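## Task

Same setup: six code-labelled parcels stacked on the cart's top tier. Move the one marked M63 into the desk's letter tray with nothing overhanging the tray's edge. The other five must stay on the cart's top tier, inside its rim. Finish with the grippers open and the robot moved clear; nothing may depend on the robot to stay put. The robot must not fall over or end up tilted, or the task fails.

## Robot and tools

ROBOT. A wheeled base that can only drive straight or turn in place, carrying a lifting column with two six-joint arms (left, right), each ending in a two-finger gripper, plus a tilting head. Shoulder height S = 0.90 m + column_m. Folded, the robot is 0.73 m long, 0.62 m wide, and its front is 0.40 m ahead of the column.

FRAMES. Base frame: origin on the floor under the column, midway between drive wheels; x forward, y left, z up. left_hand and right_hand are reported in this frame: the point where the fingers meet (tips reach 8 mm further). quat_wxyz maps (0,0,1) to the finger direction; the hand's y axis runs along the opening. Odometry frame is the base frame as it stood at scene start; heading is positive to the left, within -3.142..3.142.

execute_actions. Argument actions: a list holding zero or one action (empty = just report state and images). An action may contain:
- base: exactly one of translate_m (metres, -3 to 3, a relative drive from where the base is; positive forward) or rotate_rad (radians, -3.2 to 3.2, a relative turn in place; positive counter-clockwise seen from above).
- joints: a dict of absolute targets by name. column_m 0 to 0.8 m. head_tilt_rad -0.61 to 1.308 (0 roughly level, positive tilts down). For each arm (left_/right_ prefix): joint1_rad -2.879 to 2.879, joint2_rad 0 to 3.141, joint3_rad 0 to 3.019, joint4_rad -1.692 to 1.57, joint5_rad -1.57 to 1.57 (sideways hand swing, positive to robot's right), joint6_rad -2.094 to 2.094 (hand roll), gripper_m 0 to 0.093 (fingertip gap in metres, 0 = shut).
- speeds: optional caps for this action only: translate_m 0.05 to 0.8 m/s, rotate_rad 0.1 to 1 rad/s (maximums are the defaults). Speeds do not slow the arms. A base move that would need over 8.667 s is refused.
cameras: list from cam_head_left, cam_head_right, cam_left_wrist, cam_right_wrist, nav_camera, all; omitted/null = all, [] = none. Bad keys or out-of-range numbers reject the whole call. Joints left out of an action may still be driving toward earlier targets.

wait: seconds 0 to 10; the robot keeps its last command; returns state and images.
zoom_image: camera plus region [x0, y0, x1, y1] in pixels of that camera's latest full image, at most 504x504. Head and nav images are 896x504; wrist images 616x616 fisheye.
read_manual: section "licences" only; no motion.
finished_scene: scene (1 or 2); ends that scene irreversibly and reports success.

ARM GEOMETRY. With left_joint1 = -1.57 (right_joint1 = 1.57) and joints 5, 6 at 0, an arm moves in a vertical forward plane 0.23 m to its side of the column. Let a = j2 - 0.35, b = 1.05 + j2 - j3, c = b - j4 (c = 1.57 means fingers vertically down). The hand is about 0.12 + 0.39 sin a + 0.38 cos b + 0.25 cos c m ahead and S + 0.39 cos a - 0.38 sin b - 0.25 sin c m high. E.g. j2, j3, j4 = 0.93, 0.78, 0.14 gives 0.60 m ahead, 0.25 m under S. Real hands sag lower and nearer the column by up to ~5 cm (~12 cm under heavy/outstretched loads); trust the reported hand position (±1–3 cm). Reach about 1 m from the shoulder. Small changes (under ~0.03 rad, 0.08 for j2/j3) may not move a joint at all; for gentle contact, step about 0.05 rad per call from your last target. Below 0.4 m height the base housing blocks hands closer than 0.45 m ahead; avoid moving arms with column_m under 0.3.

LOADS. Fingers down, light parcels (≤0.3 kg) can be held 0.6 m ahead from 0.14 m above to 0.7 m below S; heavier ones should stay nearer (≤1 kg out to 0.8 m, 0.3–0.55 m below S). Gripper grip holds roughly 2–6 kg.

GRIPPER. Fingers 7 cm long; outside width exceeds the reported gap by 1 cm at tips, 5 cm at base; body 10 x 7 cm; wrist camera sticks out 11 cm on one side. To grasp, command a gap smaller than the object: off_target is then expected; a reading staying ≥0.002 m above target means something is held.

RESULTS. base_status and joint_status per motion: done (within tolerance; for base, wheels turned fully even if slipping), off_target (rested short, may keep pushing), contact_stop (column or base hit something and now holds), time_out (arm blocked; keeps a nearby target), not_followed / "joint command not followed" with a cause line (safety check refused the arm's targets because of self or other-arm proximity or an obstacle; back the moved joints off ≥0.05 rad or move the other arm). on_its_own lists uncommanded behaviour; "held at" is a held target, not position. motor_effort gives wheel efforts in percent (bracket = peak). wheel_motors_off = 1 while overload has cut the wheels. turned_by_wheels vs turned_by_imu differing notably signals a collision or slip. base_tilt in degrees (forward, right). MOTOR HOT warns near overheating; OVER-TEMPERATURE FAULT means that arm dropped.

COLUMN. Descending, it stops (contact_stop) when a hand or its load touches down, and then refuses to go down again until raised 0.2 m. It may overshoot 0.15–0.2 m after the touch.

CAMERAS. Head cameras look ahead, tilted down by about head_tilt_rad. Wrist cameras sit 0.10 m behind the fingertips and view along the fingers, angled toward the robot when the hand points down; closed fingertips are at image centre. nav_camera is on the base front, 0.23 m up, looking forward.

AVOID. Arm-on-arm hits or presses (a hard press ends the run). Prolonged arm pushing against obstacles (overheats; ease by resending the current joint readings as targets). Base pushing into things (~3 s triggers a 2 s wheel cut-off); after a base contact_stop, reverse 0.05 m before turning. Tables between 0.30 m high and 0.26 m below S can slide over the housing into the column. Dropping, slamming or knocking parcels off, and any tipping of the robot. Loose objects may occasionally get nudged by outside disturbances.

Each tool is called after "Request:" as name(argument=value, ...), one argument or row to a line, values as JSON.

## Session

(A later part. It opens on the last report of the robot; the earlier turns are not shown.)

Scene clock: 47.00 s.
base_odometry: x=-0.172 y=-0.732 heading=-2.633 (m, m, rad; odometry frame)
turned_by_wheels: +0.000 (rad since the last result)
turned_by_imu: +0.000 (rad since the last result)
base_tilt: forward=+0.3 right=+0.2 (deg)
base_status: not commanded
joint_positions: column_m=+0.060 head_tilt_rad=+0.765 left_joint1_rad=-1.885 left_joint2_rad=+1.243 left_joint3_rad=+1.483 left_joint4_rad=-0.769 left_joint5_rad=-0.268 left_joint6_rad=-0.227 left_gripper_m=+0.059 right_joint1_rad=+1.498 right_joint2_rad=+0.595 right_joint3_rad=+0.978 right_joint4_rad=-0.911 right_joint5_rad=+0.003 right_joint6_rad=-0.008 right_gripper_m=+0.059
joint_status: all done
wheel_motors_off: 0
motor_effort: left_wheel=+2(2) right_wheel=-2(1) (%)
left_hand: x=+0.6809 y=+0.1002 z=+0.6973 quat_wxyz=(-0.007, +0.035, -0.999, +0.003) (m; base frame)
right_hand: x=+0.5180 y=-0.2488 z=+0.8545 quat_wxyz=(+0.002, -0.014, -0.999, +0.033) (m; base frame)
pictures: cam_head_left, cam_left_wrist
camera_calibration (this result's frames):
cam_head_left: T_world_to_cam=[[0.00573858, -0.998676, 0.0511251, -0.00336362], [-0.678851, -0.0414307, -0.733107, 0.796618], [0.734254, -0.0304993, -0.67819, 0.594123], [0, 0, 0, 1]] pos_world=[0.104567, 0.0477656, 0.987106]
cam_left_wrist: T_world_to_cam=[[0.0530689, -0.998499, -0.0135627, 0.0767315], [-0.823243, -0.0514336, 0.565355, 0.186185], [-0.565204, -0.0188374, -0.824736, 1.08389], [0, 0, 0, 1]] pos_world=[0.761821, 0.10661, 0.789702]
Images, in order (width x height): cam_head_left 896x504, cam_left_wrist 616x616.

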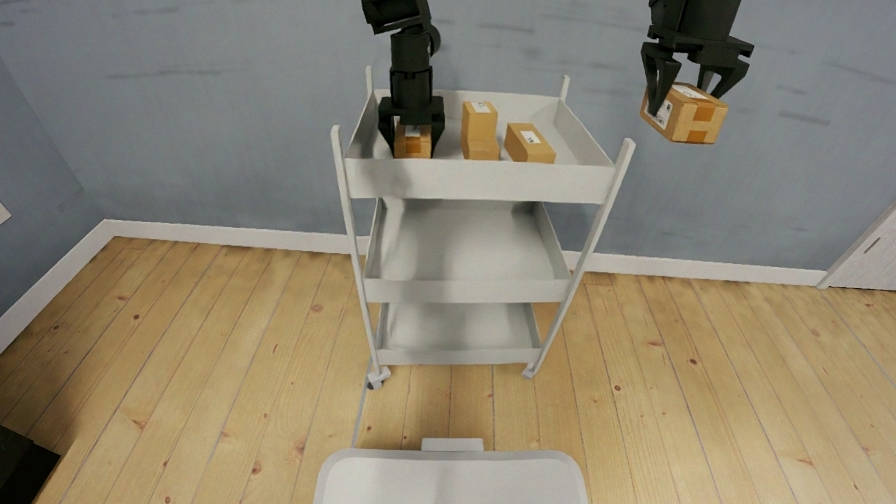

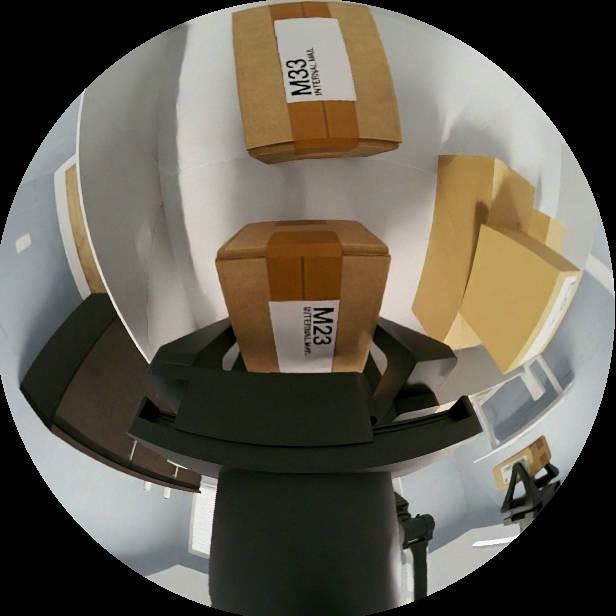

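Request:
execute_actions(
  actions=[
    {"joints":{"column_m":0.047}},
  ],
  cameras=[],
)

Request:
execute_actions(
  actions=[
    {"joints":{"left_gripper_m":0.078}},
  ],
  cameras=["cam_left_wrist"],
)

Request:
execute_actions(
  actions=[
    {"joints":{"column_m":0.17}},
  ],
  cameras=[],
)

Request:
execute_actions(
  actions=[
    {"base":{"rotate_rad":-0.16},"joints":{"left_joint6_rad":-0.45}},
  ],
  cameras=["cam_head_left","cam_left_wrist"],
)

Scene clock: 50.03 s.
base_odometry: x=-0.172 y=-0.732 heading=-2.633 (m, m, rad; odometry frame)
turned_by_wheels: +0.000 (rad since the last result)
turned_by_imu: +0.000 (rad since the last result)
base_tilt: forward=+0.4 right=+0.2 (deg)
base_status: not commanded
joint_positions: column_m=+0.047 head_tilt_rad=+0.765 left_joint1_rad=-1.885 left_joint2_rad=+1.245 left_joint3_rad=+1.483 left_joint4_rad=-0.769 left_joint5_rad=-0.268 left_joint6_rad=-0.227 left_gripper_m=+0.059 right_joint1_rad=+1.498 right_joint2_rad=+0.596 right_joint3_rad=+0.978 right_joint4_rad=-0.911 right_joint5_rad=+0.003 right_joint6_rad=-0.008 right_gripper_m=+0.059
joint_status: all done
wheel_motors_off: 0
motor_effort: left_wheel=+2(2) right_wheel=-3(3) (%)
left_hand: x=+0.6805 y=+0.1001 z=+0.6837 quat_wxyz=(-0.007, +0.035, -0.999, +0.003) (m; base frame)
right_hand: x=+0.5180 y=-0.2488 z=+0.8414 quat_wxyz=(+0.003, -0.014, -0.999, +0.033) (m; base frame)
pictures: none
No camera images: the call's "cameras" was empty. Leave "cameras" out to get every camera's image.

Scene clock: 50.63 s.
base_odometry: x=-0.172 y=-0.732 heading=-2.633 (m, m, rad; odometry frame)
turned_by_wheels: +0.000 (rad since the last result)
turned_by_imu: +0.000 (rad since the last result)
base_tilt: forward=+0.3 right=+0.2 (deg)
base_status: not commanded
joint_positions: column_m=+0.047 head_tilt_rad=+0.765 left_joint1_rad=-1.885 left_joint2_rad=+1.245 left_joint3_rad=+1.483 left_joint4_rad=-0.769 left_joint5_rad=-0.268 left_joint6_rad=-0.227 left_gripper_m=+0.078 right_joint1_rad=+1.498 right_joint2_rad=+0.596 right_joint3_rad=+0.978 right_joint4_rad=-0.911 right_joint5_rad=+0.003 right_joint6_rad=-0.008 right_gripper_m=+0.059
joint_status: all done
wheel_motors_off: 0
motor_effort: left_wheel=+2(2) right_wheel=-2(3) (%)
left_hand: x=+0.6805 y=+0.1001 z=+0.6837 quat_wxyz=(-0.007, +0.035, -0.999, +0.003) (m; base frame)
right_hand: x=+0.5180 y=-0.2488 z=+0.8414 quat_wxyz=(+0.003, -0.014, -0.999, +0.033) (m; base frame)
pictures: cam_left_wrist
camera_calibration (this result's frames):
cam_left_wrist: T_world_to_cam=[[0.0527481, -0.998513, -0.0137969, 0.0768206], [-0.822642, -0.0512815, 0.566242, 0.192576], [-0.566107, -0.0185182, -0.824124, 1.07264], [0, 0, 0, 1]] pos_world=[0.761597, 0.106445, 0.776002]
Images, in order (width x height): cam_left_wrist 616x616.

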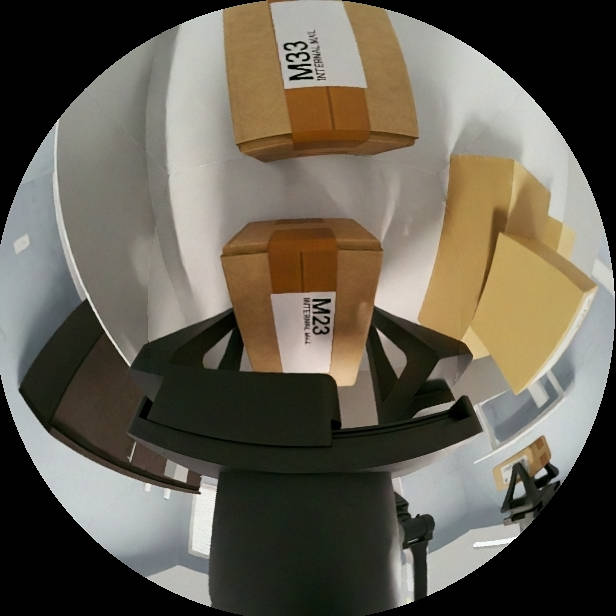

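Scene clock: 52.83 s.
base_odometry: x=-0.172 y=-0.732 heading=-2.633 (m, m, rad; odometry frame)
turned_by_wheels: +0.000 (rad since the last result)
turned_by_imu: +0.000 (rad since the last result)
base_tilt: forward=+0.3 right=+0.2 (deg)
base_status: not commanded
joint_positions: column_m=+0.170 head_tilt_rad=+0.765 left_joint1_rad=-1.885 left_joint2_rad=+1.245 left_joint3_rad=+1.483 left_joint4_rad=-0.769 left_joint5_rad=-0.268 left_joint6_rad=-0.227 left_gripper_m=+0.078 right_joint1_rad=+1.498 right_joint2_rad=+0.596 right_joint3_rad=+0.978 right_joint4_rad=-0.911 right_joint5_rad=+0.003 right_joint6_rad=-0.008 right_gripper_m=+0.059
joint_status: all done
wheel_motors_off: 0
motor_effort: left_wheel=+2(3) right_wheel=-3(3) (%)
left_hand: x=+0.6805 y=+0.1001 z=+0.8066 quat_wxyz=(-0.007, +0.035, -0.999, +0.003) (m; base frame)
right_hand: x=+0.5179 y=-0.2488 z=+0.9641 quat_wxyz=(+0.003, -0.014, -0.999, +0.033) (m; base frame)
pictures: none
No camera images: the call's "cameras" was empty. Leave "cameras" out to get every camera's image.

Scene clock: 54.00 s.
base_odometry: x=-0.173 y=-0.732 heading=-2.792 (m, m, rad; odometry frame)
turned_by_wheels: -0.159 (rad since the last result)
turned_by_imu: -0.156 (rad since the last result)
base_tilt: forward=+0.3 right=+0.2 (deg)
base_status: done
joint_positions: column_m=+0.170 head_tilt_rad=+0.765 left_joint1_rad=-1.882 left_joint2_rad=+1.245 left_joint3_rad=+1.483 left_joint4_rad=-0.769 left_joint5_rad=-0.268 left_joint6_rad=-0.436 left_gripper_m=+0.078 right_joint1_rad=+1.498 right_joint2_rad=+0.596 right_joint3_rad=+0.978 right_joint4_rad=-0.911 right_joint5_rad=+0.002 right_joint6_rad=-0.008 right_gripper_m=+0.059
joint_status: all done
wheel_motors_off: 0
motor_effort: left_wheel=+0(28) right_wheel=-3(63) (%)
left_hand: x=+0.6807 y=+0.1015 z=+0.8063 quat_wxyz=(-0.007, +0.140, -0.990, +0.002) (m; base frame)
right_hand: x=+0.5179 y=-0.2485 z=+0.9641 quat_wxyz=(+0.003, -0.014, -0.999, +0.032) (m; base frame)
pictures: cam_head_left, cam_left_wrist
camera_calibration (this result's frames):
cam_head_left: T_world_to_cam=[[0.00573858, -0.998676, 0.0511251, -0.00898393], [-0.678851, -0.0414307, -0.733107, 0.87721], [0.734254, -0.0304993, -0.67819, 0.668678], [0, 0, 0, 1]] pos_world=[0.104567, 0.0477656, 1.09704]
cam_left_wrist: T_world_to_cam=[[0.260815, -0.965297, -0.013296, -0.0654894], [-0.793212, -0.222128, 0.566987, 0.120052], [-0.550265, -0.137332, -0.823619, 1.17469], [0, 0, 0, 1]] pos_world=[0.758697, 0.124773, 0.898558]
Images, in order (width x height): cam_head_left 896x504, cam_left_wrist 616x616.

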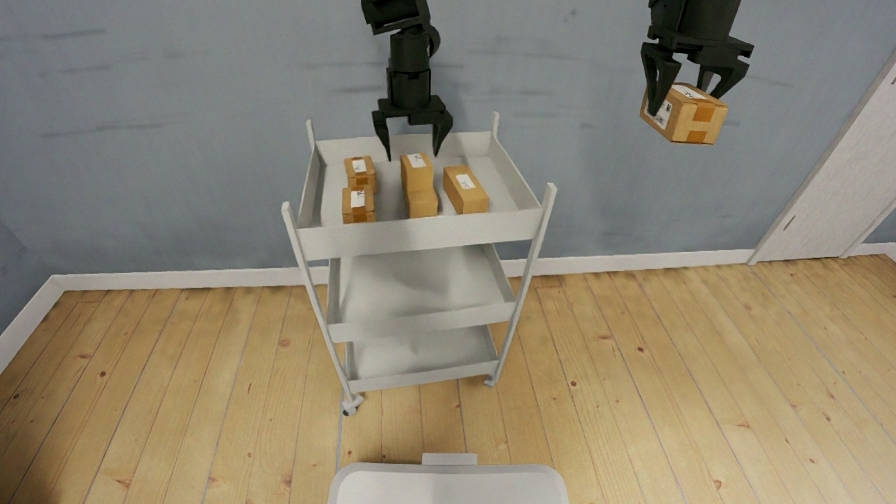

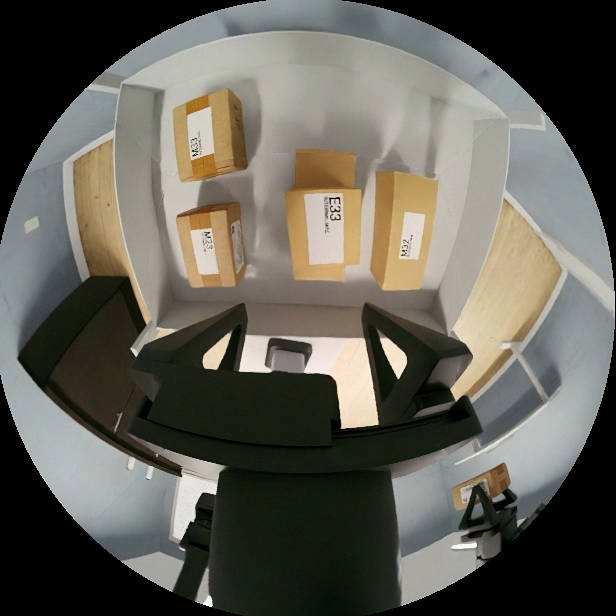

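Request:
execute_actions(
  actions=[
    {"base":{"translate_m":0.04},"joints":{"column_m":0.15,"left_gripper_m":0.09}},
  ],
  cameras=["cam_left_wrist"],
)

Request:
execute_actions(
  actions=[
    {"joints":{"column_m":0.10}},
  ],
  cameras=["cam_left_wrist","cam_head_left"],
)

Scene clock: 56.77 s.
base_odometry: x=-0.210 y=-0.745 heading=-2.793 (m, m, rad; odometry frame)
turned_by_wheels: -0.001 (rad since the last result)
turned_by_imu: -0.001 (rad since the last result)
base_tilt: forward=+0.4 right=+0.2 (deg)
base_status: done
joint_positions: column_m=+0.150 head_tilt_rad=+0.765 left_joint1_rad=-1.882 left_joint2_rad=+1.245 left_joint3_rad=+1.483 left_joint4_rad=-0.769 left_joint5_rad=-0.268 left_joint6_rad=-0.436 left_gripper_m=+0.090 right_joint1_rad=+1.498 right_joint2_rad=+0.598 right_joint3_rad=+0.978 right_joint4_rad=-0.913 right_joint5_rad=+0.002 right_joint6_rad=-0.008 right_gripper_m=+0.059
joint_status: all done
wheel_motors_off: 0
motor_effort: left_wheel=+0(39) right_wheel=+0(52) (%)
left_hand: x=+0.6805 y=+0.1015 z=+0.7862 quat_wxyz=(-0.006, +0.140, -0.990, +0.002) (m; base frame)
right_hand: x=+0.5172 y=-0.2486 z=+0.9436 quat_wxyz=(+0.005, -0.014, -0.999, +0.032) (m; base frame)
pictures: cam_left_wrist
camera_calibration (this result's frames):
cam_left_wrist: T_world_to_cam=[[0.260609, -0.965349, -0.0135982, -0.0653485], [-0.792845, -0.222034, 0.567537, 0.13062], [-0.55089, -0.137124, -0.823236, 1.15809], [0, 0, 0, 1]] pos_world=[0.75857, 0.12472, 0.878356]
Images, in order (width x height): cam_left_wrist 616x616.

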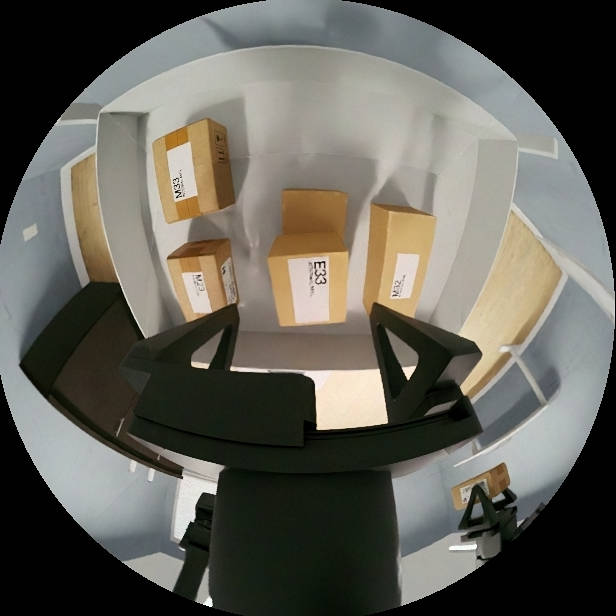

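Scene clock: 58.00 s.
base_odometry: x=-0.210 y=-0.745 heading=-2.793 (m, m, rad; odometry frame)
turned_by_wheels: +0.000 (rad since the last result)
turned_by_imu: +0.000 (rad since the last result)
base_tilt: forward=+0.4 right=+0.2 (deg)
base_status: not commanded
joint_positions: column_m=+0.100 head_tilt_rad=+0.765 left_joint1_rad=-1.882 left_joint2_rad=+1.245 left_joint3_rad=+1.483 left_joint4_rad=-0.769 left_joint5_rad=-0.268 left_joint6_rad=-0.436 left_gripper_m=+0.090 right_joint1_rad=+1.498 right_joint2_rad=+0.598 right_joint3_rad=+0.978 right_joint4_rad=-0.913 right_joint5_rad=+0.002 right_joint6_rad=-0.008 right_gripper_m=+0.059
joint_status: all done
wheel_motors_off: 0
motor_effort: left_wheel=+0(0) right_wheel=+1(1) (%)
left_hand: x=+0.6805 y=+0.1015 z=+0.7362 quat_wxyz=(-0.006, +0.140, -0.990, +0.002) (m; base frame)
right_hand: x=+0.5172 y=-0.2486 z=+0.8936 quat_wxyz=(+0.005, -0.014, -0.999, +0.032) (m; base frame)
pictures: cam_head_left, cam_left_wrist
camera_calibration (this result's frames):
cam_head_left: T_world_to_cam=[[0.00573499, -0.998676, 0.0511255, -0.00541013], [-0.678799, -0.0414307, -0.733154, 0.82601], [0.734301, -0.0304993, -0.678138, 0.621208], [0, 0, 0, 1]] pos_world=[0.104571, 0.0477656, 1.02713]
cam_left_wrist: T_world_to_cam=[[0.260609, -0.965349, -0.0135982, -0.066028], [-0.792845, -0.222034, 0.567537, 0.15898], [-0.55089, -0.137124, -0.823236, 1.11695], [0, 0, 0, 1]] pos_world=[0.75857, 0.12472, 0.828386]
Images, in order (width x height): cam_head_left 896x504, cam_left_wrist 616x616.

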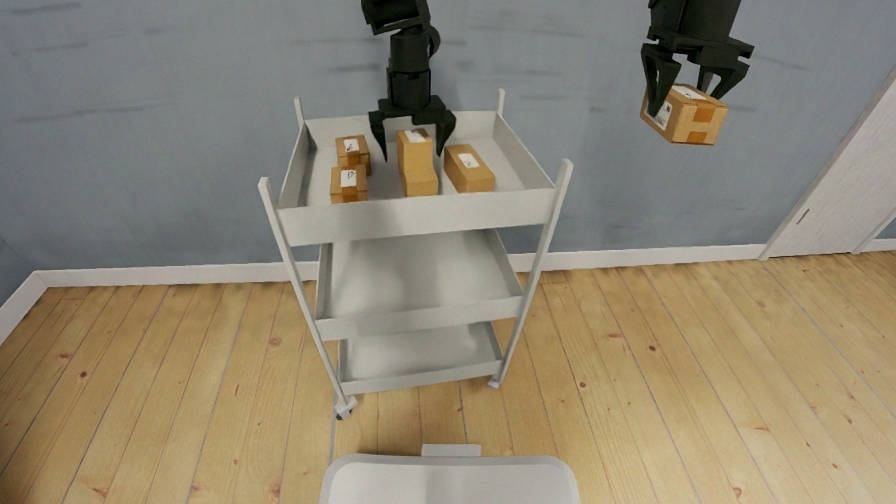

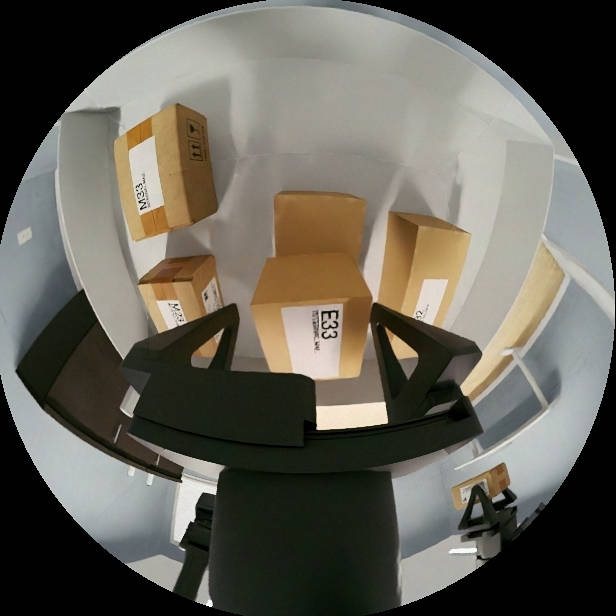

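Request:
execute_actions(
  actions=[
    {"joints":{"left_gripper_m":0.03}},
  ],
  cameras=[],
)

Request:
execute_actions(
  actions=[
    {"joints":{"column_m":0.14}},
  ],
  cameras=[],
)

Request:
execute_actions(
  actions=[
    {"base":{"rotate_rad":0.165},"joints":{"left_joint6_rad":-0.28}},
  ],
  cameras=[],
)

Request:
execute_actions(
  actions=[
    {"base":{"translate_m":0.10}},
  ],
  cameras=["cam_left_wrist","cam_head_left"],
)

Scene clock: 63.60 s.
base_odometry: x=-0.210 y=-0.745 heading=-2.793 (m, m, rad; odometry frame)
turned_by_wheels: +0.000 (rad since the last result)
turned_by_imu: +0.000 (rad since the last result)
base_tilt: forward=+0.4 right=+0.2 (deg)
base_status: not commanded
joint_positions: column_m=+0.100 head_tilt_rad=+0.765 left_joint1_rad=-1.882 left_joint2_rad=+1.245 left_joint3_rad=+1.483 left_joint4_rad=-0.769 left_joint5_rad=-0.268 left_joint6_rad=-0.436 left_gripper_m=+0.049 right_joint1_rad=+1.498 right_joint2_rad=+0.598 right_joint3_rad=+0.978 right_joint4_rad=-0.913 right_joint5_rad=+0.002 right_joint6_rad=-0.008 right_gripper_m=+0.059
joint_status: left_gripper_m off_target (ended at +0.049, target +0.030)
wheel_motors_off: 0
motor_effort: left_wheel=+1(0) right_wheel=+1(2) (%)
left_hand: x=+0.6805 y=+0.1015 z=+0.7362 quat_wxyz=(-0.006, +0.140, -0.990, +0.002) (m; base frame)
right_hand: x=+0.5172 y=-0.2486 z=+0.8936 quat_wxyz=(+0.005, -0.014, -0.999, +0.032) (m; base frame)
pictures: none
No camera images: the call's "cameras" was empty. Leave "cameras" out to get every camera's image.

Scene clock: 64.70 s.
base_odometry: x=-0.210 y=-0.745 heading=-2.793 (m, m, rad; odometry frame)
turned_by_wheels: +0.000 (rad since the last result)
turned_by_imu: +0.000 (rad since the last result)
base_tilt: forward=+0.4 right=+0.2 (deg)
base_status: not commanded
joint_positions: column_m=+0.140 head_tilt_rad=+0.765 left_joint1_rad=-1.882 left_joint2_rad=+1.245 left_joint3_rad=+1.483 left_joint4_rad=-0.769 left_joint5_rad=-0.268 left_joint6_rad=-0.436 left_gripper_m=+0.049 right_joint1_rad=+1.498 right_joint2_rad=+0.598 right_joint3_rad=+0.978 right_joint4_rad=-0.913 right_joint5_rad=+0.002 right_joint6_rad=-0.008 right_gripper_m=+0.059
joint_status: all done
wheel_motors_off: 0
motor_effort: left_wheel=+1(0) right_wheel=+1(2) (%)
left_hand: x=+0.6805 y=+0.1015 z=+0.7761 quat_wxyz=(-0.006, +0.140, -0.990, +0.002) (m; base frame)
right_hand: x=+0.5172 y=-0.2486 z=+0.9335 quat_wxyz=(+0.005, -0.014, -0.999, +0.032) (m; base frame)
pictures: none
No camera images: the call's "cameras" was empty. Leave "cameras" out to get every camera's image.

Scene clock: 65.90 s.
base_odometry: x=-0.210 y=-0.746 heading=-2.630 (m, m, rad; odometry frame)
turned_by_wheels: +0.163 (rad since the last result)
turned_by_imu: +0.160 (rad since the last result)
base_tilt: forward=+0.4 right=+0.1 (deg)
base_status: done
joint_positions: column_m=+0.140 head_tilt_rad=+0.765 left_joint1_rad=-1.880 left_joint2_rad=+1.245 left_joint3_rad=+1.483 left_joint4_rad=-0.769 left_joint5_rad=-0.268 left_joint6_rad=-0.292 left_gripper_m=+0.049 right_joint1_rad=+1.498 right_joint2_rad=+0.598 right_joint3_rad=+0.978 right_joint4_rad=-0.913 right_joint5_rad=+0.002 right_joint6_rad=-0.008 right_gripper_m=+0.059
joint_status: all done
wheel_motors_off: 0
motor_effort: left_wheel=-1(39) right_wheel=+1(53) (%)
left_hand: x=+0.6806 y=+0.1027 z=+0.7759 quat_wxyz=(-0.007, +0.069, -0.998, +0.001) (m; base frame)
right_hand: x=+0.5172 y=-0.2486 z=+0.9335 quat_wxyz=(+0.005, -0.014, -0.999, +0.032) (m; base frame)
pictures: none
No camera images: the call's "cameras" was empty. Leave "cameras" out to get every camera's image.

Scene clock: 67.33 s.
base_odometry: x=-0.297 y=-0.795 heading=-2.628 (m, m, rad; odometry frame)
turned_by_wheels: +0.001 (rad since the last result)
turned_by_imu: +0.001 (rad since the last result)
base_tilt: forward=+0.3 right=+0.2 (deg)
base_status: done
joint_positions: column_m=+0.140 head_tilt_rad=+0.765 left_joint1_rad=-1.880 left_joint2_rad=+1.245 left_joint3_rad=+1.483 left_joint4_rad=-0.769 left_joint5_rad=-0.268 left_joint6_rad=-0.292 left_gripper_m=+0.049 right_joint1_rad=+1.498 right_joint2_rad=+0.598 right_joint3_rad=+0.978 right_joint4_rad=-0.914 right_joint5_rad=+0.002 right_joint6_rad=-0.008 right_gripper_m=+0.059
joint_status: not commanded
wheel_motors_off: 0
motor_effort: left_wheel=+1(44) right_wheel=+0(37) (%)
left_hand: x=+0.6806 y=+0.1027 z=+0.7759 quat_wxyz=(-0.007, +0.069, -0.998, +0.001) (m; base frame)
right_hand: x=+0.5169 y=-0.2486 z=+0.9332 quat_wxyz=(+0.006, -0.014, -0.999, +0.032) (m; base frame)
pictures: cam_head_left, cam_left_wrist
camera_calibration (this result's frames):
cam_head_left: T_world_to_cam=[[0.005729, -0.998676, 0.0511262, -0.00745101], [-0.678713, -0.0414307, -0.733234, 0.855355], [0.734381, -0.0304993, -0.678052, 0.648172], [0, 0, 0, 1]] pos_world=[0.104578, 0.0477656, 1.06705]
cam_left_wrist: T_world_to_cam=[[0.120342, -0.99258, -0.0173754, 0.036847], [-0.816686, -0.108937, 0.566706, 0.142109], [-0.564395, -0.0540084, -0.823737, 1.15089], [0, 0, 0, 1]] pos_world=[0.761181, 0.114212, 0.868139]
Images, in order (width x height): cam_head_left 896x504, cam_left_wrist 616x616.

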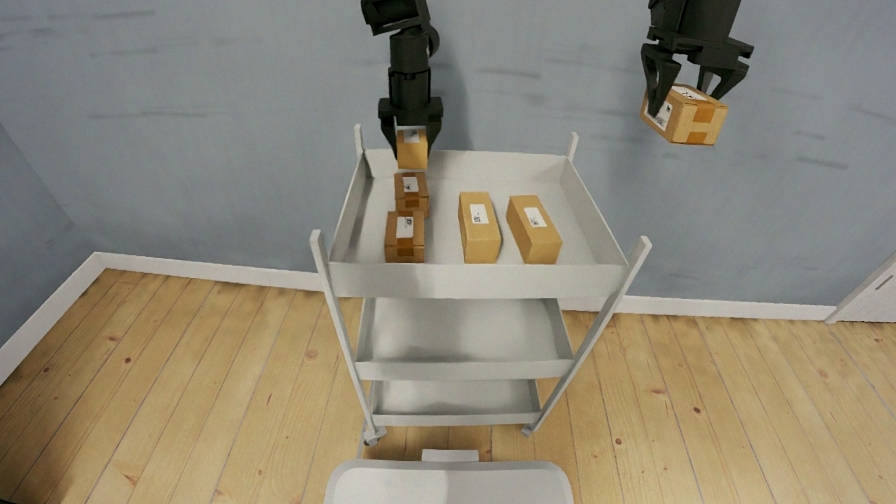

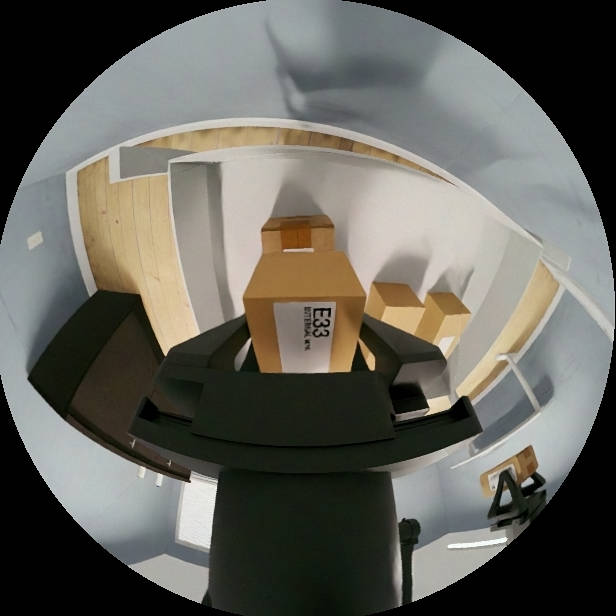

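Request:
execute_actions(
  actions=[
    {"joints":{"column_m":0.11}},
  ],
  cameras=["cam_left_wrist","cam_head_left"],
)

Request:
zoom_image(
  camera="cam_head_left",
  region=[340, 90, 580, 260],
)

Scene clock: 69.37 s.
base_odometry: x=-0.297 y=-0.795 heading=-2.628 (m, m, rad; odometry frame)
turned_by_wheels: +0.000 (rad since the last result)
turned_by_imu: +0.000 (rad since the last result)
base_tilt: forward=+0.4 right=+0.2 (deg)
base_status: not commanded
joint_positions: column_m=+0.110 head_tilt_rad=+0.765 left_joint1_rad=-1.880 left_joint2_rad=+1.245 left_joint3_rad=+1.483 left_joint4_rad=-0.769 left_joint5_rad=-0.268 left_joint6_rad=-0.292 left_gripper_m=+0.049 right_joint1_rad=+1.498 right_joint2_rad=+0.598 right_joint3_rad=+0.978 right_joint4_rad=-0.914 right_joint5_rad=+0.002 right_joint6_rad=-0.008 right_gripper_m=+0.059
joint_status: all done
wheel_motors_off: 0
motor_effort: left_wheel=+1(1) right_wheel=-1(2) (%)
left_hand: x=+0.6806 y=+0.1027 z=+0.7459 quat_wxyz=(-0.007, +0.069, -0.998, +0.001) (m; base frame)
right_hand: x=+0.5169 y=-0.2486 z=+0.9033 quat_wxyz=(+0.006, -0.014, -0.999, +0.032) (m; base frame)
pictures: cam_head_left, cam_left_wrist
camera_calibration (this result's frames):
cam_head_left: T_world_to_cam=[[0.005729, -0.998676, 0.0511262, -0.00592058], [-0.678713, -0.0414307, -0.733234, 0.833406], [0.734381, -0.0304993, -0.678052, 0.627875], [0, 0, 0, 1]] pos_world=[0.104578, 0.0477656, 1.03712]
cam_left_wrist: T_world_to_cam=[[0.120342, -0.99258, -0.0173754, 0.0363269], [-0.816686, -0.108937, 0.566706, 0.159073], [-0.564395, -0.0540084, -0.823737, 1.12623], [0, 0, 0, 1]] pos_world=[0.761181, 0.114212, 0.838204]
Images, in order (width x height): cam_head_left 896x504, cam_left_wrist 616x616.

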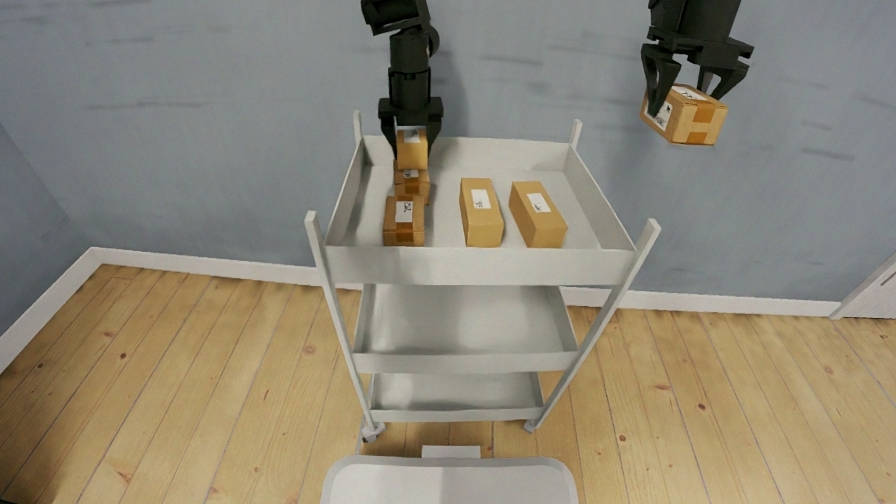

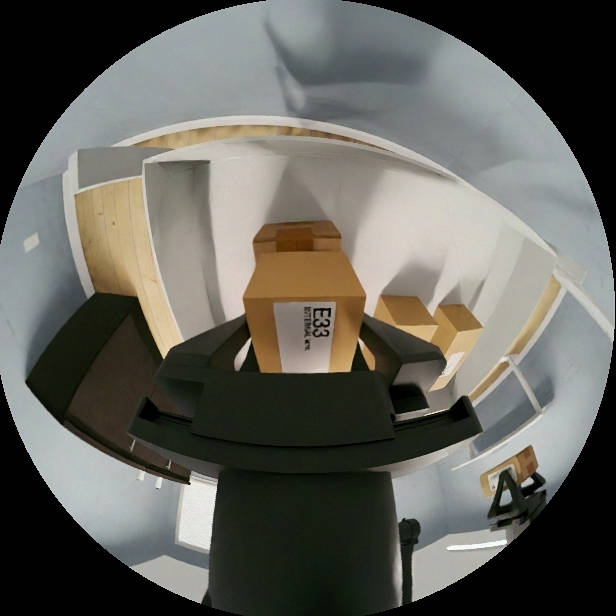

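Region (340, 90, 580, 260) of cam_head_left's 896x504 image, scaled by 2.100, with more detail than that image has; it fills the top 357 rows of this view, and the rest is white.

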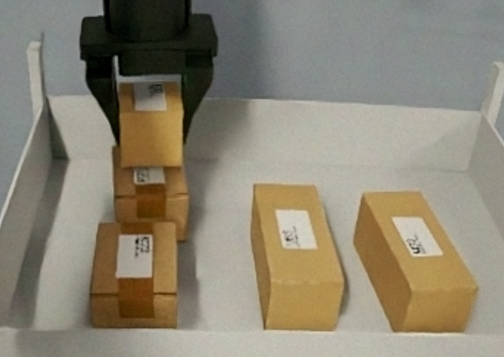

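Slightly far; back a little and lower a bit.

Request:
execute_actions(
  actions=[
    {"base":{"translate_m":-0.01}},
  ],
  cameras=[],
)

Request:
execute_actions(
  actions=[
    {"joints":{"column_m":0.103}},
  ],
  cameras=[],
)

Request:
execute_actions(
  actions=[
    {"joints":{"left_gripper_m":0.08}},
  ],
  cameras=["cam_left_wrist"],
)

Request:
execute_actions(
  actions=[
    {"joints":{"column_m":0.15}},
  ],
  cameras=[],
)

Request:
execute_actions(
  actions=[
    {"base":{"translate_m":-0.09}},
  ],
  cameras=[],
)

Request:
execute_actions(
  actions=[
    {"base":{"rotate_rad":-0.17},"joints":{"left_joint6_rad":-0.42}},
  ],
  cameras=["cam_left_wrist","cam_head_left"],
)

Scene clock: 74.70 s.
base_odometry: x=-0.289 y=-0.790 heading=-2.629 (m, m, rad; odometry frame)
turned_by_wheels: -0.001 (rad since the last result)
turned_by_imu: -0.001 (rad since the last result)
base_tilt: forward=+0.4 right=+0.2 (deg)
base_status: done
joint_positions: column_m=+0.110 head_tilt_rad=+0.765 left_joint1_rad=-1.880 left_joint2_rad=+1.245 left_joint3_rad=+1.483 left_joint4_rad=-0.769 left_joint5_rad=-0.268 left_joint6_rad=-0.292 left_gripper_m=+0.049 right_joint1_rad=+1.498 right_joint2_rad=+0.599 right_joint3_rad=+0.978 right_joint4_rad=-0.915 right_joint5_rad=+0.002 right_joint6_rad=-0.008 right_gripper_m=+0.059
joint_status: not commanded
wheel_motors_off: 0
motor_effort: left_wheel=+0(27) right_wheel=+0(37) (%)
left_hand: x=+0.6806 y=+0.1027 z=+0.7459 quat_wxyz=(-0.006, +0.069, -0.998, +0.001) (m; base frame)
right_hand: x=+0.5166 y=-0.2486 z=+0.9032 quat_wxyz=(+0.006, -0.014, -0.999, +0.032) (m; base frame)
pictures: none
No camera images: the call's "cameras" was empty. Leave "cameras" out to get every camera's image.

Scene clock: 75.33 s.
base_odometry: x=-0.289 y=-0.790 heading=-2.629 (m, m, rad; odometry frame)
turned_by_wheels: +0.000 (rad since the last result)
turned_by_imu: +0.000 (rad since the last result)
base_tilt: forward=+0.4 right=+0.2 (deg)
base_status: not commanded
joint_positions: column_m=+0.103 head_tilt_rad=+0.765 left_joint1_rad=-1.880 left_joint2_rad=+1.245 left_joint3_rad=+1.483 left_joint4_rad=-0.769 left_joint5_rad=-0.268 left_joint6_rad=-0.292 left_gripper_m=+0.049 right_joint1_rad=+1.498 right_joint2_rad=+0.599 right_joint3_rad=+0.978 right_joint4_rad=-0.915 right_joint5_rad=+0.002 right_joint6_rad=-0.008 right_gripper_m=+0.059
joint_status: all done
wheel_motors_off: 0
motor_effort: left_wheel=-2(1) right_wheel=+2(1) (%)
left_hand: x=+0.6806 y=+0.1027 z=+0.7389 quat_wxyz=(-0.006, +0.069, -0.998, +0.001) (m; base frame)
right_hand: x=+0.5166 y=-0.2486 z=+0.8960 quat_wxyz=(+0.006, -0.014, -0.999, +0.032) (m; base frame)
pictures: none
No camera images: the call's "cameras" was empty. Leave "cameras" out to get every camera's image.

Scene clock: 75.93 s.
base_odometry: x=-0.289 y=-0.790 heading=-2.629 (m, m, rad; odometry frame)
turned_by_wheels: +0.000 (rad since the last result)
turned_by_imu: +0.000 (rad since the last result)
base_tilt: forward=+0.4 right=+0.2 (deg)
base_status: not commanded
joint_positions: column_m=+0.103 head_tilt_rad=+0.765 left_joint1_rad=-1.880 left_joint2_rad=+1.245 left_joint3_rad=+1.483 left_joint4_rad=-0.769 left_joint5_rad=-0.268 left_joint6_rad=-0.292 left_gripper_m=+0.080 right_joint1_rad=+1.498 right_joint2_rad=+0.599 right_joint3_rad=+0.978 right_joint4_rad=-0.915 right_joint5_rad=+0.002 right_joint6_rad=-0.008 right_gripper_m=+0.059
joint_status: all done
wheel_motors_off: 0
motor_effort: left_wheel=-1(2) right_wheel=+1(1) (%)
left_hand: x=+0.6806 y=+0.1027 z=+0.7389 quat_wxyz=(-0.006, +0.069, -0.998, +0.001) (m; base frame)
right_hand: x=+0.5166 y=-0.2486 z=+0.8960 quat_wxyz=(+0.006, -0.014, -0.999, +0.032) (m; base frame)
pictures: cam_left_wrist
camera_calibration (this result's frames):
cam_left_wrist: T_world_to_cam=[[0.120236, -0.992592, -0.0174767, 0.0363785], [-0.816491, -0.108887, 0.566997, 0.162614], [-0.564699, -0.0539038, -0.823535, 1.12047], [0, 0, 0, 1]] pos_world=[0.761126, 0.114213, 0.831177]
Images, in order (width x height): cam_left_wrist 616x616.

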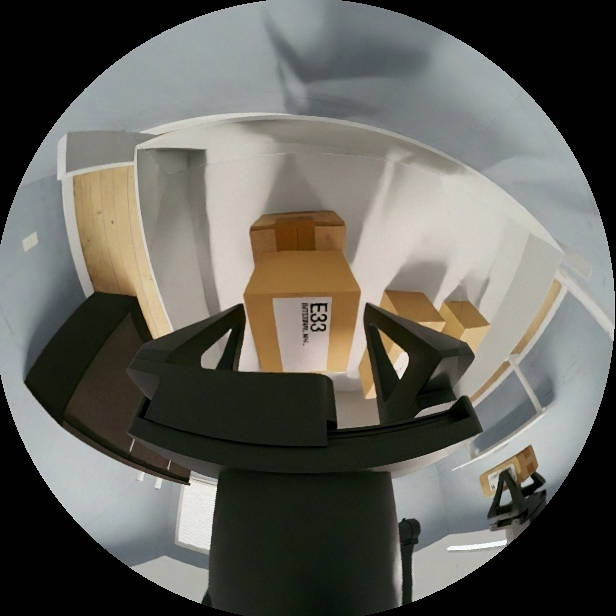

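Scene clock: 77.13 s.
base_odometry: x=-0.289 y=-0.790 heading=-2.629 (m, m, rad; odometry frame)
turned_by_wheels: +0.000 (rad since the last result)
turned_by_imu: +0.000 (rad since the last result)
base_tilt: forward=+0.3 right=+0.1 (deg)
base_status: not commanded
joint_positions: column_m=+0.150 head_tilt_rad=+0.765 left_joint1_rad=-1.880 left_joint2_rad=+1.245 left_joint3_rad=+1.483 left_joint4_rad=-0.769 left_joint5_rad=-0.268 left_joint6_rad=-0.292 left_gripper_m=+0.080 right_joint1_rad=+1.498 right_joint2_rad=+0.599 right_joint3_rad=+0.978 right_joint4_rad=-0.915 right_joint5_rad=+0.002 right_joint6_rad=-0.008 right_gripper_m=+0.059
joint_status: all done
wheel_motors_off: 0
motor_effort: left_wheel=-2(2) right_wheel=+1(2) (%)
left_hand: x=+0.6806 y=+0.1027 z=+0.7859 quat_wxyz=(-0.006, +0.069, -0.998, +0.001) (m; base frame)
right_hand: x=+0.5166 y=-0.2486 z=+0.9429 quat_wxyz=(+0.006, -0.014, -0.999, +0.032) (m; base frame)
pictures: none
No camera images: the call's "cameras" was empty. Leave "cameras" out to get every camera's image.

Scene clock: 78.53 s.
base_odometry: x=-0.210 y=-0.746 heading=-2.631 (m, m, rad; odometry frame)
turned_by_wheels: -0.002 (rad since the last result)
turned_by_imu: -0.001 (rad since the last result)
base_tilt: forward=+0.3 right=+0.2 (deg)
base_status: done
joint_positions: column_m=+0.150 head_tilt_rad=+0.765 left_joint1_rad=-1.880 left_joint2_rad=+1.245 left_joint3_rad=+1.483 left_joint4_rad=-0.770 left_joint5_rad=-0.268 left_joint6_rad=-0.292 left_gripper_m=+0.080 right_joint1_rad=+1.498 right_joint2_rad=+0.599 right_joint3_rad=+0.978 right_joint4_rad=-0.916 right_joint5_rad=+0.002 right_joint6_rad=-0.008 right_gripper_m=+0.059
joint_status: not commanded
wheel_motors_off: 0
motor_effort: left_wheel=-1(46) right_wheel=+0(51) (%)
left_hand: x=+0.6805 y=+0.1027 z=+0.7859 quat_wxyz=(-0.006, +0.069, -0.998, +0.001) (m; base frame)
right_hand: x=+0.5163 y=-0.2486 z=+0.9429 quat_wxyz=(+0.007, -0.014, -0.999, +0.032) (m; base frame)
pictures: none
No camera images: the call's "cameras" was empty. Leave "cameras" out to get every camera's image.

Scene clock: 79.73 s.
base_odometry: x=-0.211 y=-0.746 heading=-2.799 (m, m, rad; odometry frame)
turned_by_wheels: -0.168 (rad since the last result)
turned_by_imu: -0.165 (rad since the last result)
base_tilt: forward=+0.3 right=+0.2 (deg)
base_status: done
joint_positions: column_m=+0.150 head_tilt_rad=+0.765 left_joint1_rad=-1.881 left_joint2_rad=+1.245 left_joint3_rad=+1.483 left_joint4_rad=-0.770 left_joint5_rad=-0.268 left_joint6_rad=-0.409 left_gripper_m=+0.080 right_joint1_rad=+1.498 right_joint2_rad=+0.599 right_joint3_rad=+0.978 right_joint4_rad=-0.916 right_joint5_rad=+0.002 right_joint6_rad=-0.008 right_gripper_m=+0.059
joint_status: all done
wheel_motors_off: 0
motor_effort: left_wheel=+0(44) right_wheel=-1(50) (%)
left_hand: x=+0.6804 y=+0.1025 z=+0.7859 quat_wxyz=(-0.006, +0.126, -0.992, +0.001) (m; base frame)
right_hand: x=+0.5163 y=-0.2486 z=+0.9429 quat_wxyz=(+0.007, -0.014, -0.999, +0.032) (m; base frame)
pictures: cam_head_left, cam_left_wrist
camera_calibration (this result's frames):
cam_head_left: T_world_to_cam=[[0.005729, -0.998676, 0.0511262, -0.00796138], [-0.678713, -0.0414307, -0.733234, 0.862675], [0.734381, -0.0304993, -0.678052, 0.654941], [0, 0, 0, 1]] pos_world=[0.104578, 0.0477656, 1.07703]
cam_left_wrist: T_world_to_cam=[[0.234723, -0.971933, -0.0158237, -0.0442932], [-0.798122, -0.201989, 0.567628, 0.132427], [-0.554892, -0.120606, -0.823133, 1.15891], [0, 0, 0, 1]] pos_world=[0.75916, 0.12347, 0.878067]
Images, in order (width x height): cam_head_left 896x504, cam_left_wrist 616x616.

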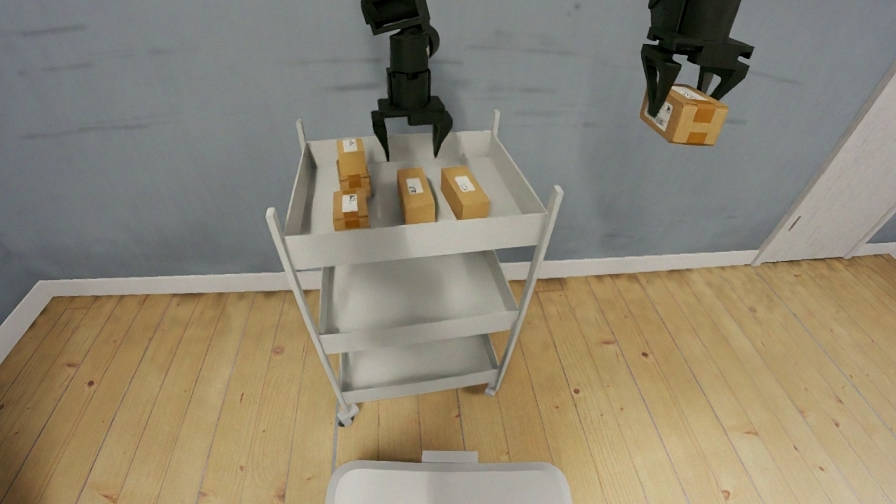

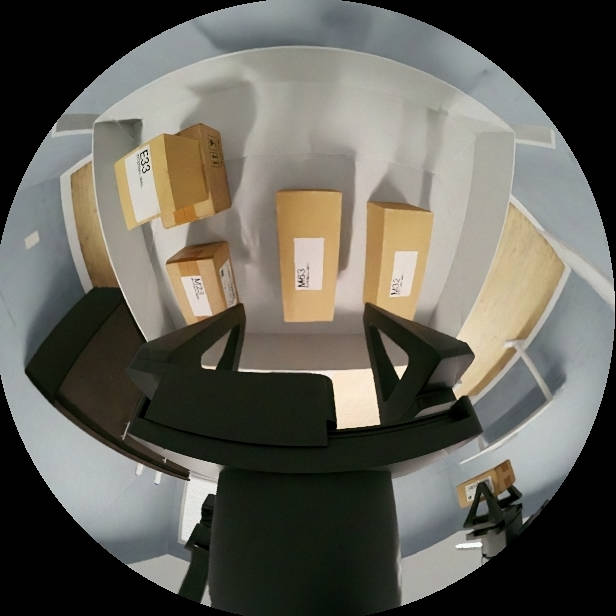

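Request:
execute_actions(
  actions=[
    {"joints":{"column_m":0.05}},
  ],
  cameras=["cam_left_wrist"],
)

Request:
execute_actions(
  actions=[
    {"joints":{"left_gripper_m":0.03}},
  ],
  cameras=["cam_left_wrist"],
)

Request:
execute_actions(
  actions=[
    {"joints":{"column_m":0.18}},
  ],
  cameras=["cam_head_left"],
)

Scene clock: 87.80 s.
base_odometry: x=-0.211 y=-0.746 heading=-2.799 (m, m, rad; odometry frame)
turned_by_wheels: +0.000 (rad since the last result)
turned_by_imu: +0.000 (rad since the last result)
base_tilt: forward=+0.3 right=+0.2 (deg)
base_status: not commanded
joint_positions: column_m=+0.050 head_tilt_rad=+0.765 left_joint1_rad=-1.881 left_joint2_rad=+1.245 left_joint3_rad=+1.483 left_joint4_rad=-0.770 left_joint5_rad=-0.268 left_joint6_rad=-0.409 left_gripper_m=+0.080 right_joint1_rad=+1.498 right_joint2_rad=+0.599 right_joint3_rad=+0.978 right_joint4_rad=-0.916 right_joint5_rad=+0.002 right_joint6_rad=-0.008 right_gripper_m=+0.059
joint_status: all done
wheel_motors_off: 0
motor_effort: left_wheel=+2(2) right_wheel=-1(2) (%)
left_hand: x=+0.6804 y=+0.1025 z=+0.6860 quat_wxyz=(-0.006, +0.126, -0.992, +0.001) (m; base frame)
right_hand: x=+0.5163 y=-0.2486 z=+0.8430 quat_wxyz=(+0.007, -0.014, -0.999, +0.032) (m; base frame)
pictures: cam_left_wrist
camera_calibration (this result's frames):
cam_left_wrist: T_world_to_cam=[[0.234723, -0.971933, -0.0158237, -0.045874], [-0.798122, -0.201989, 0.567628, 0.189133], [-0.554892, -0.120606, -0.823133, 1.07668], [0, 0, 0, 1]] pos_world=[0.75916, 0.12347, 0.778168]
Images, in order (width x height): cam_left_wrist 616x616.

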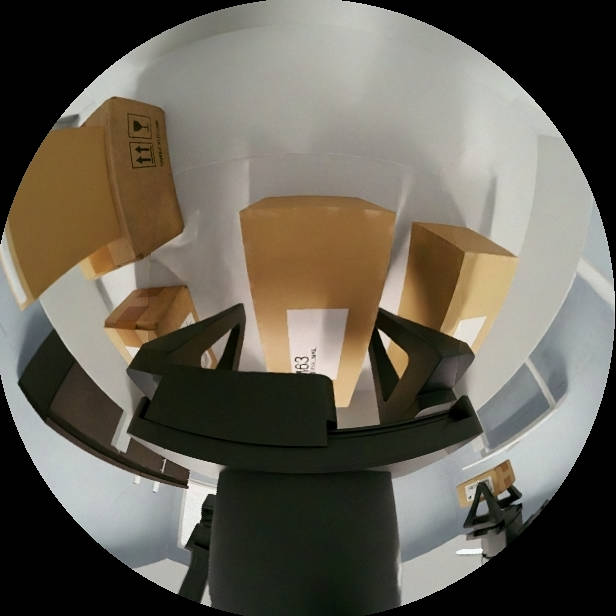

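Scene clock: 88.40 s.
base_odometry: x=-0.211 y=-0.746 heading=-2.799 (m, m, rad; odometry frame)
turned_by_wheels: +0.000 (rad since the last result)
turned_by_imu: +0.000 (rad since the last result)
base_tilt: forward=+0.4 right=+0.2 (deg)
base_status: not commanded
joint_positions: column_m=+0.050 head_tilt_rad=+0.765 left_joint1_rad=-1.881 left_joint2_rad=+1.245 left_joint3_rad=+1.483 left_joint4_rad=-0.770 left_joint5_rad=-0.268 left_joint6_rad=-0.409 left_gripper_m=+0.051 right_joint1_rad=+1.498 right_joint2_rad=+0.599 right_joint3_rad=+0.978 right_joint4_rad=-0.916 right_joint5_rad=+0.002 right_joint6_rad=-0.008 right_gripper_m=+0.059
joint_status: left_gripper_m off_target (ended at +0.051, target +0.030)
wheel_motors_off: 0
motor_effort: left_wheel=+2(3) right_wheel=-1(1) (%)
left_hand: x=+0.6804 y=+0.1025 z=+0.6860 quat_wxyz=(-0.006, +0.126, -0.992, +0.001) (m; base frame)
right_hand: x=+0.5163 y=-0.2486 z=+0.8430 quat_wxyz=(+0.007, -0.014, -0.999, +0.032) (m; base frame)
pictures: cam_left_wrist
camera_calibration (this result's frames):
cam_left_wrist: T_world_to_cam=[[0.234723, -0.971933, -0.0158237, -0.045874], [-0.798122, -0.201989, 0.567628, 0.189133], [-0.554892, -0.120606, -0.823133, 1.07668], [0, 0, 0, 1]] pos_world=[0.75916, 0.12347, 0.778168]
Images, in order (width x height): cam_left_wrist 616x616.

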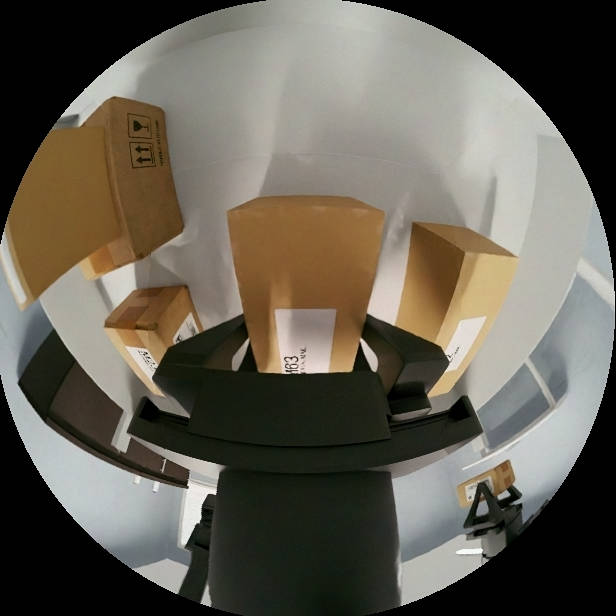

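Scene clock: 90.67 s.
base_odometry: x=-0.211 y=-0.746 heading=-2.799 (m, m, rad; odometry frame)
turned_by_wheels: +0.000 (rad since the last result)
turned_by_imu: +0.000 (rad since the last result)
base_tilt: forward=+0.4 right=+0.2 (deg)
base_status: not commanded
joint_positions: column_m=+0.180 head_tilt_rad=+0.765 left_joint1_rad=-1.881 left_joint2_rad=+1.245 left_joint3_rad=+1.483 left_joint4_rad=-0.770 left_joint5_rad=-0.268 left_joint6_rad=-0.409 left_gripper_m=+0.051 right_joint1_rad=+1.498 right_joint2_rad=+0.599 right_joint3_rad=+0.978 right_joint4_rad=-0.916 right_joint5_rad=+0.002 right_joint6_rad=-0.008 right_gripper_m=+0.059
joint_status: all done
wheel_motors_off: 0
motor_effort: left_wheel=+3(3) right_wheel=-2(2) (%)
left_hand: x=+0.6803 y=+0.1025 z=+0.8157 quat_wxyz=(-0.006, +0.126, -0.992, +0.001) (m; base frame)
right_hand: x=+0.5163 y=-0.2486 z=+0.9729 quat_wxyz=(+0.007, -0.014, -0.999, +0.032) (m; base frame)
pictures: cam_head_left
camera_calibration (this result's frames):
cam_head_left: T_world_to_cam=[[0.005729, -0.998676, 0.0511262, -0.00949599], [-0.678713, -0.0414307, -0.733234, 0.884683], [0.734381, -0.0304993, -0.678052, 0.675293], [0, 0, 0, 1]] pos_world=[0.104578, 0.0477656, 1.10705]
Images, in order (width x height): cam_head_left 896x504.

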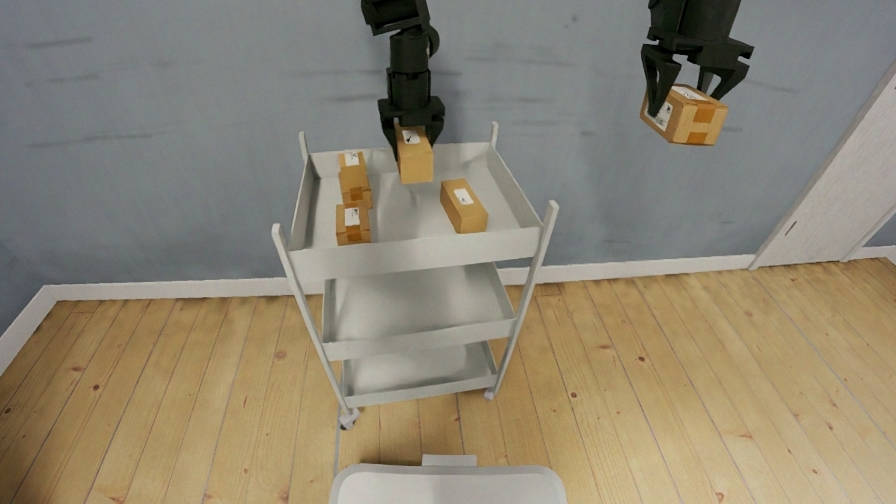

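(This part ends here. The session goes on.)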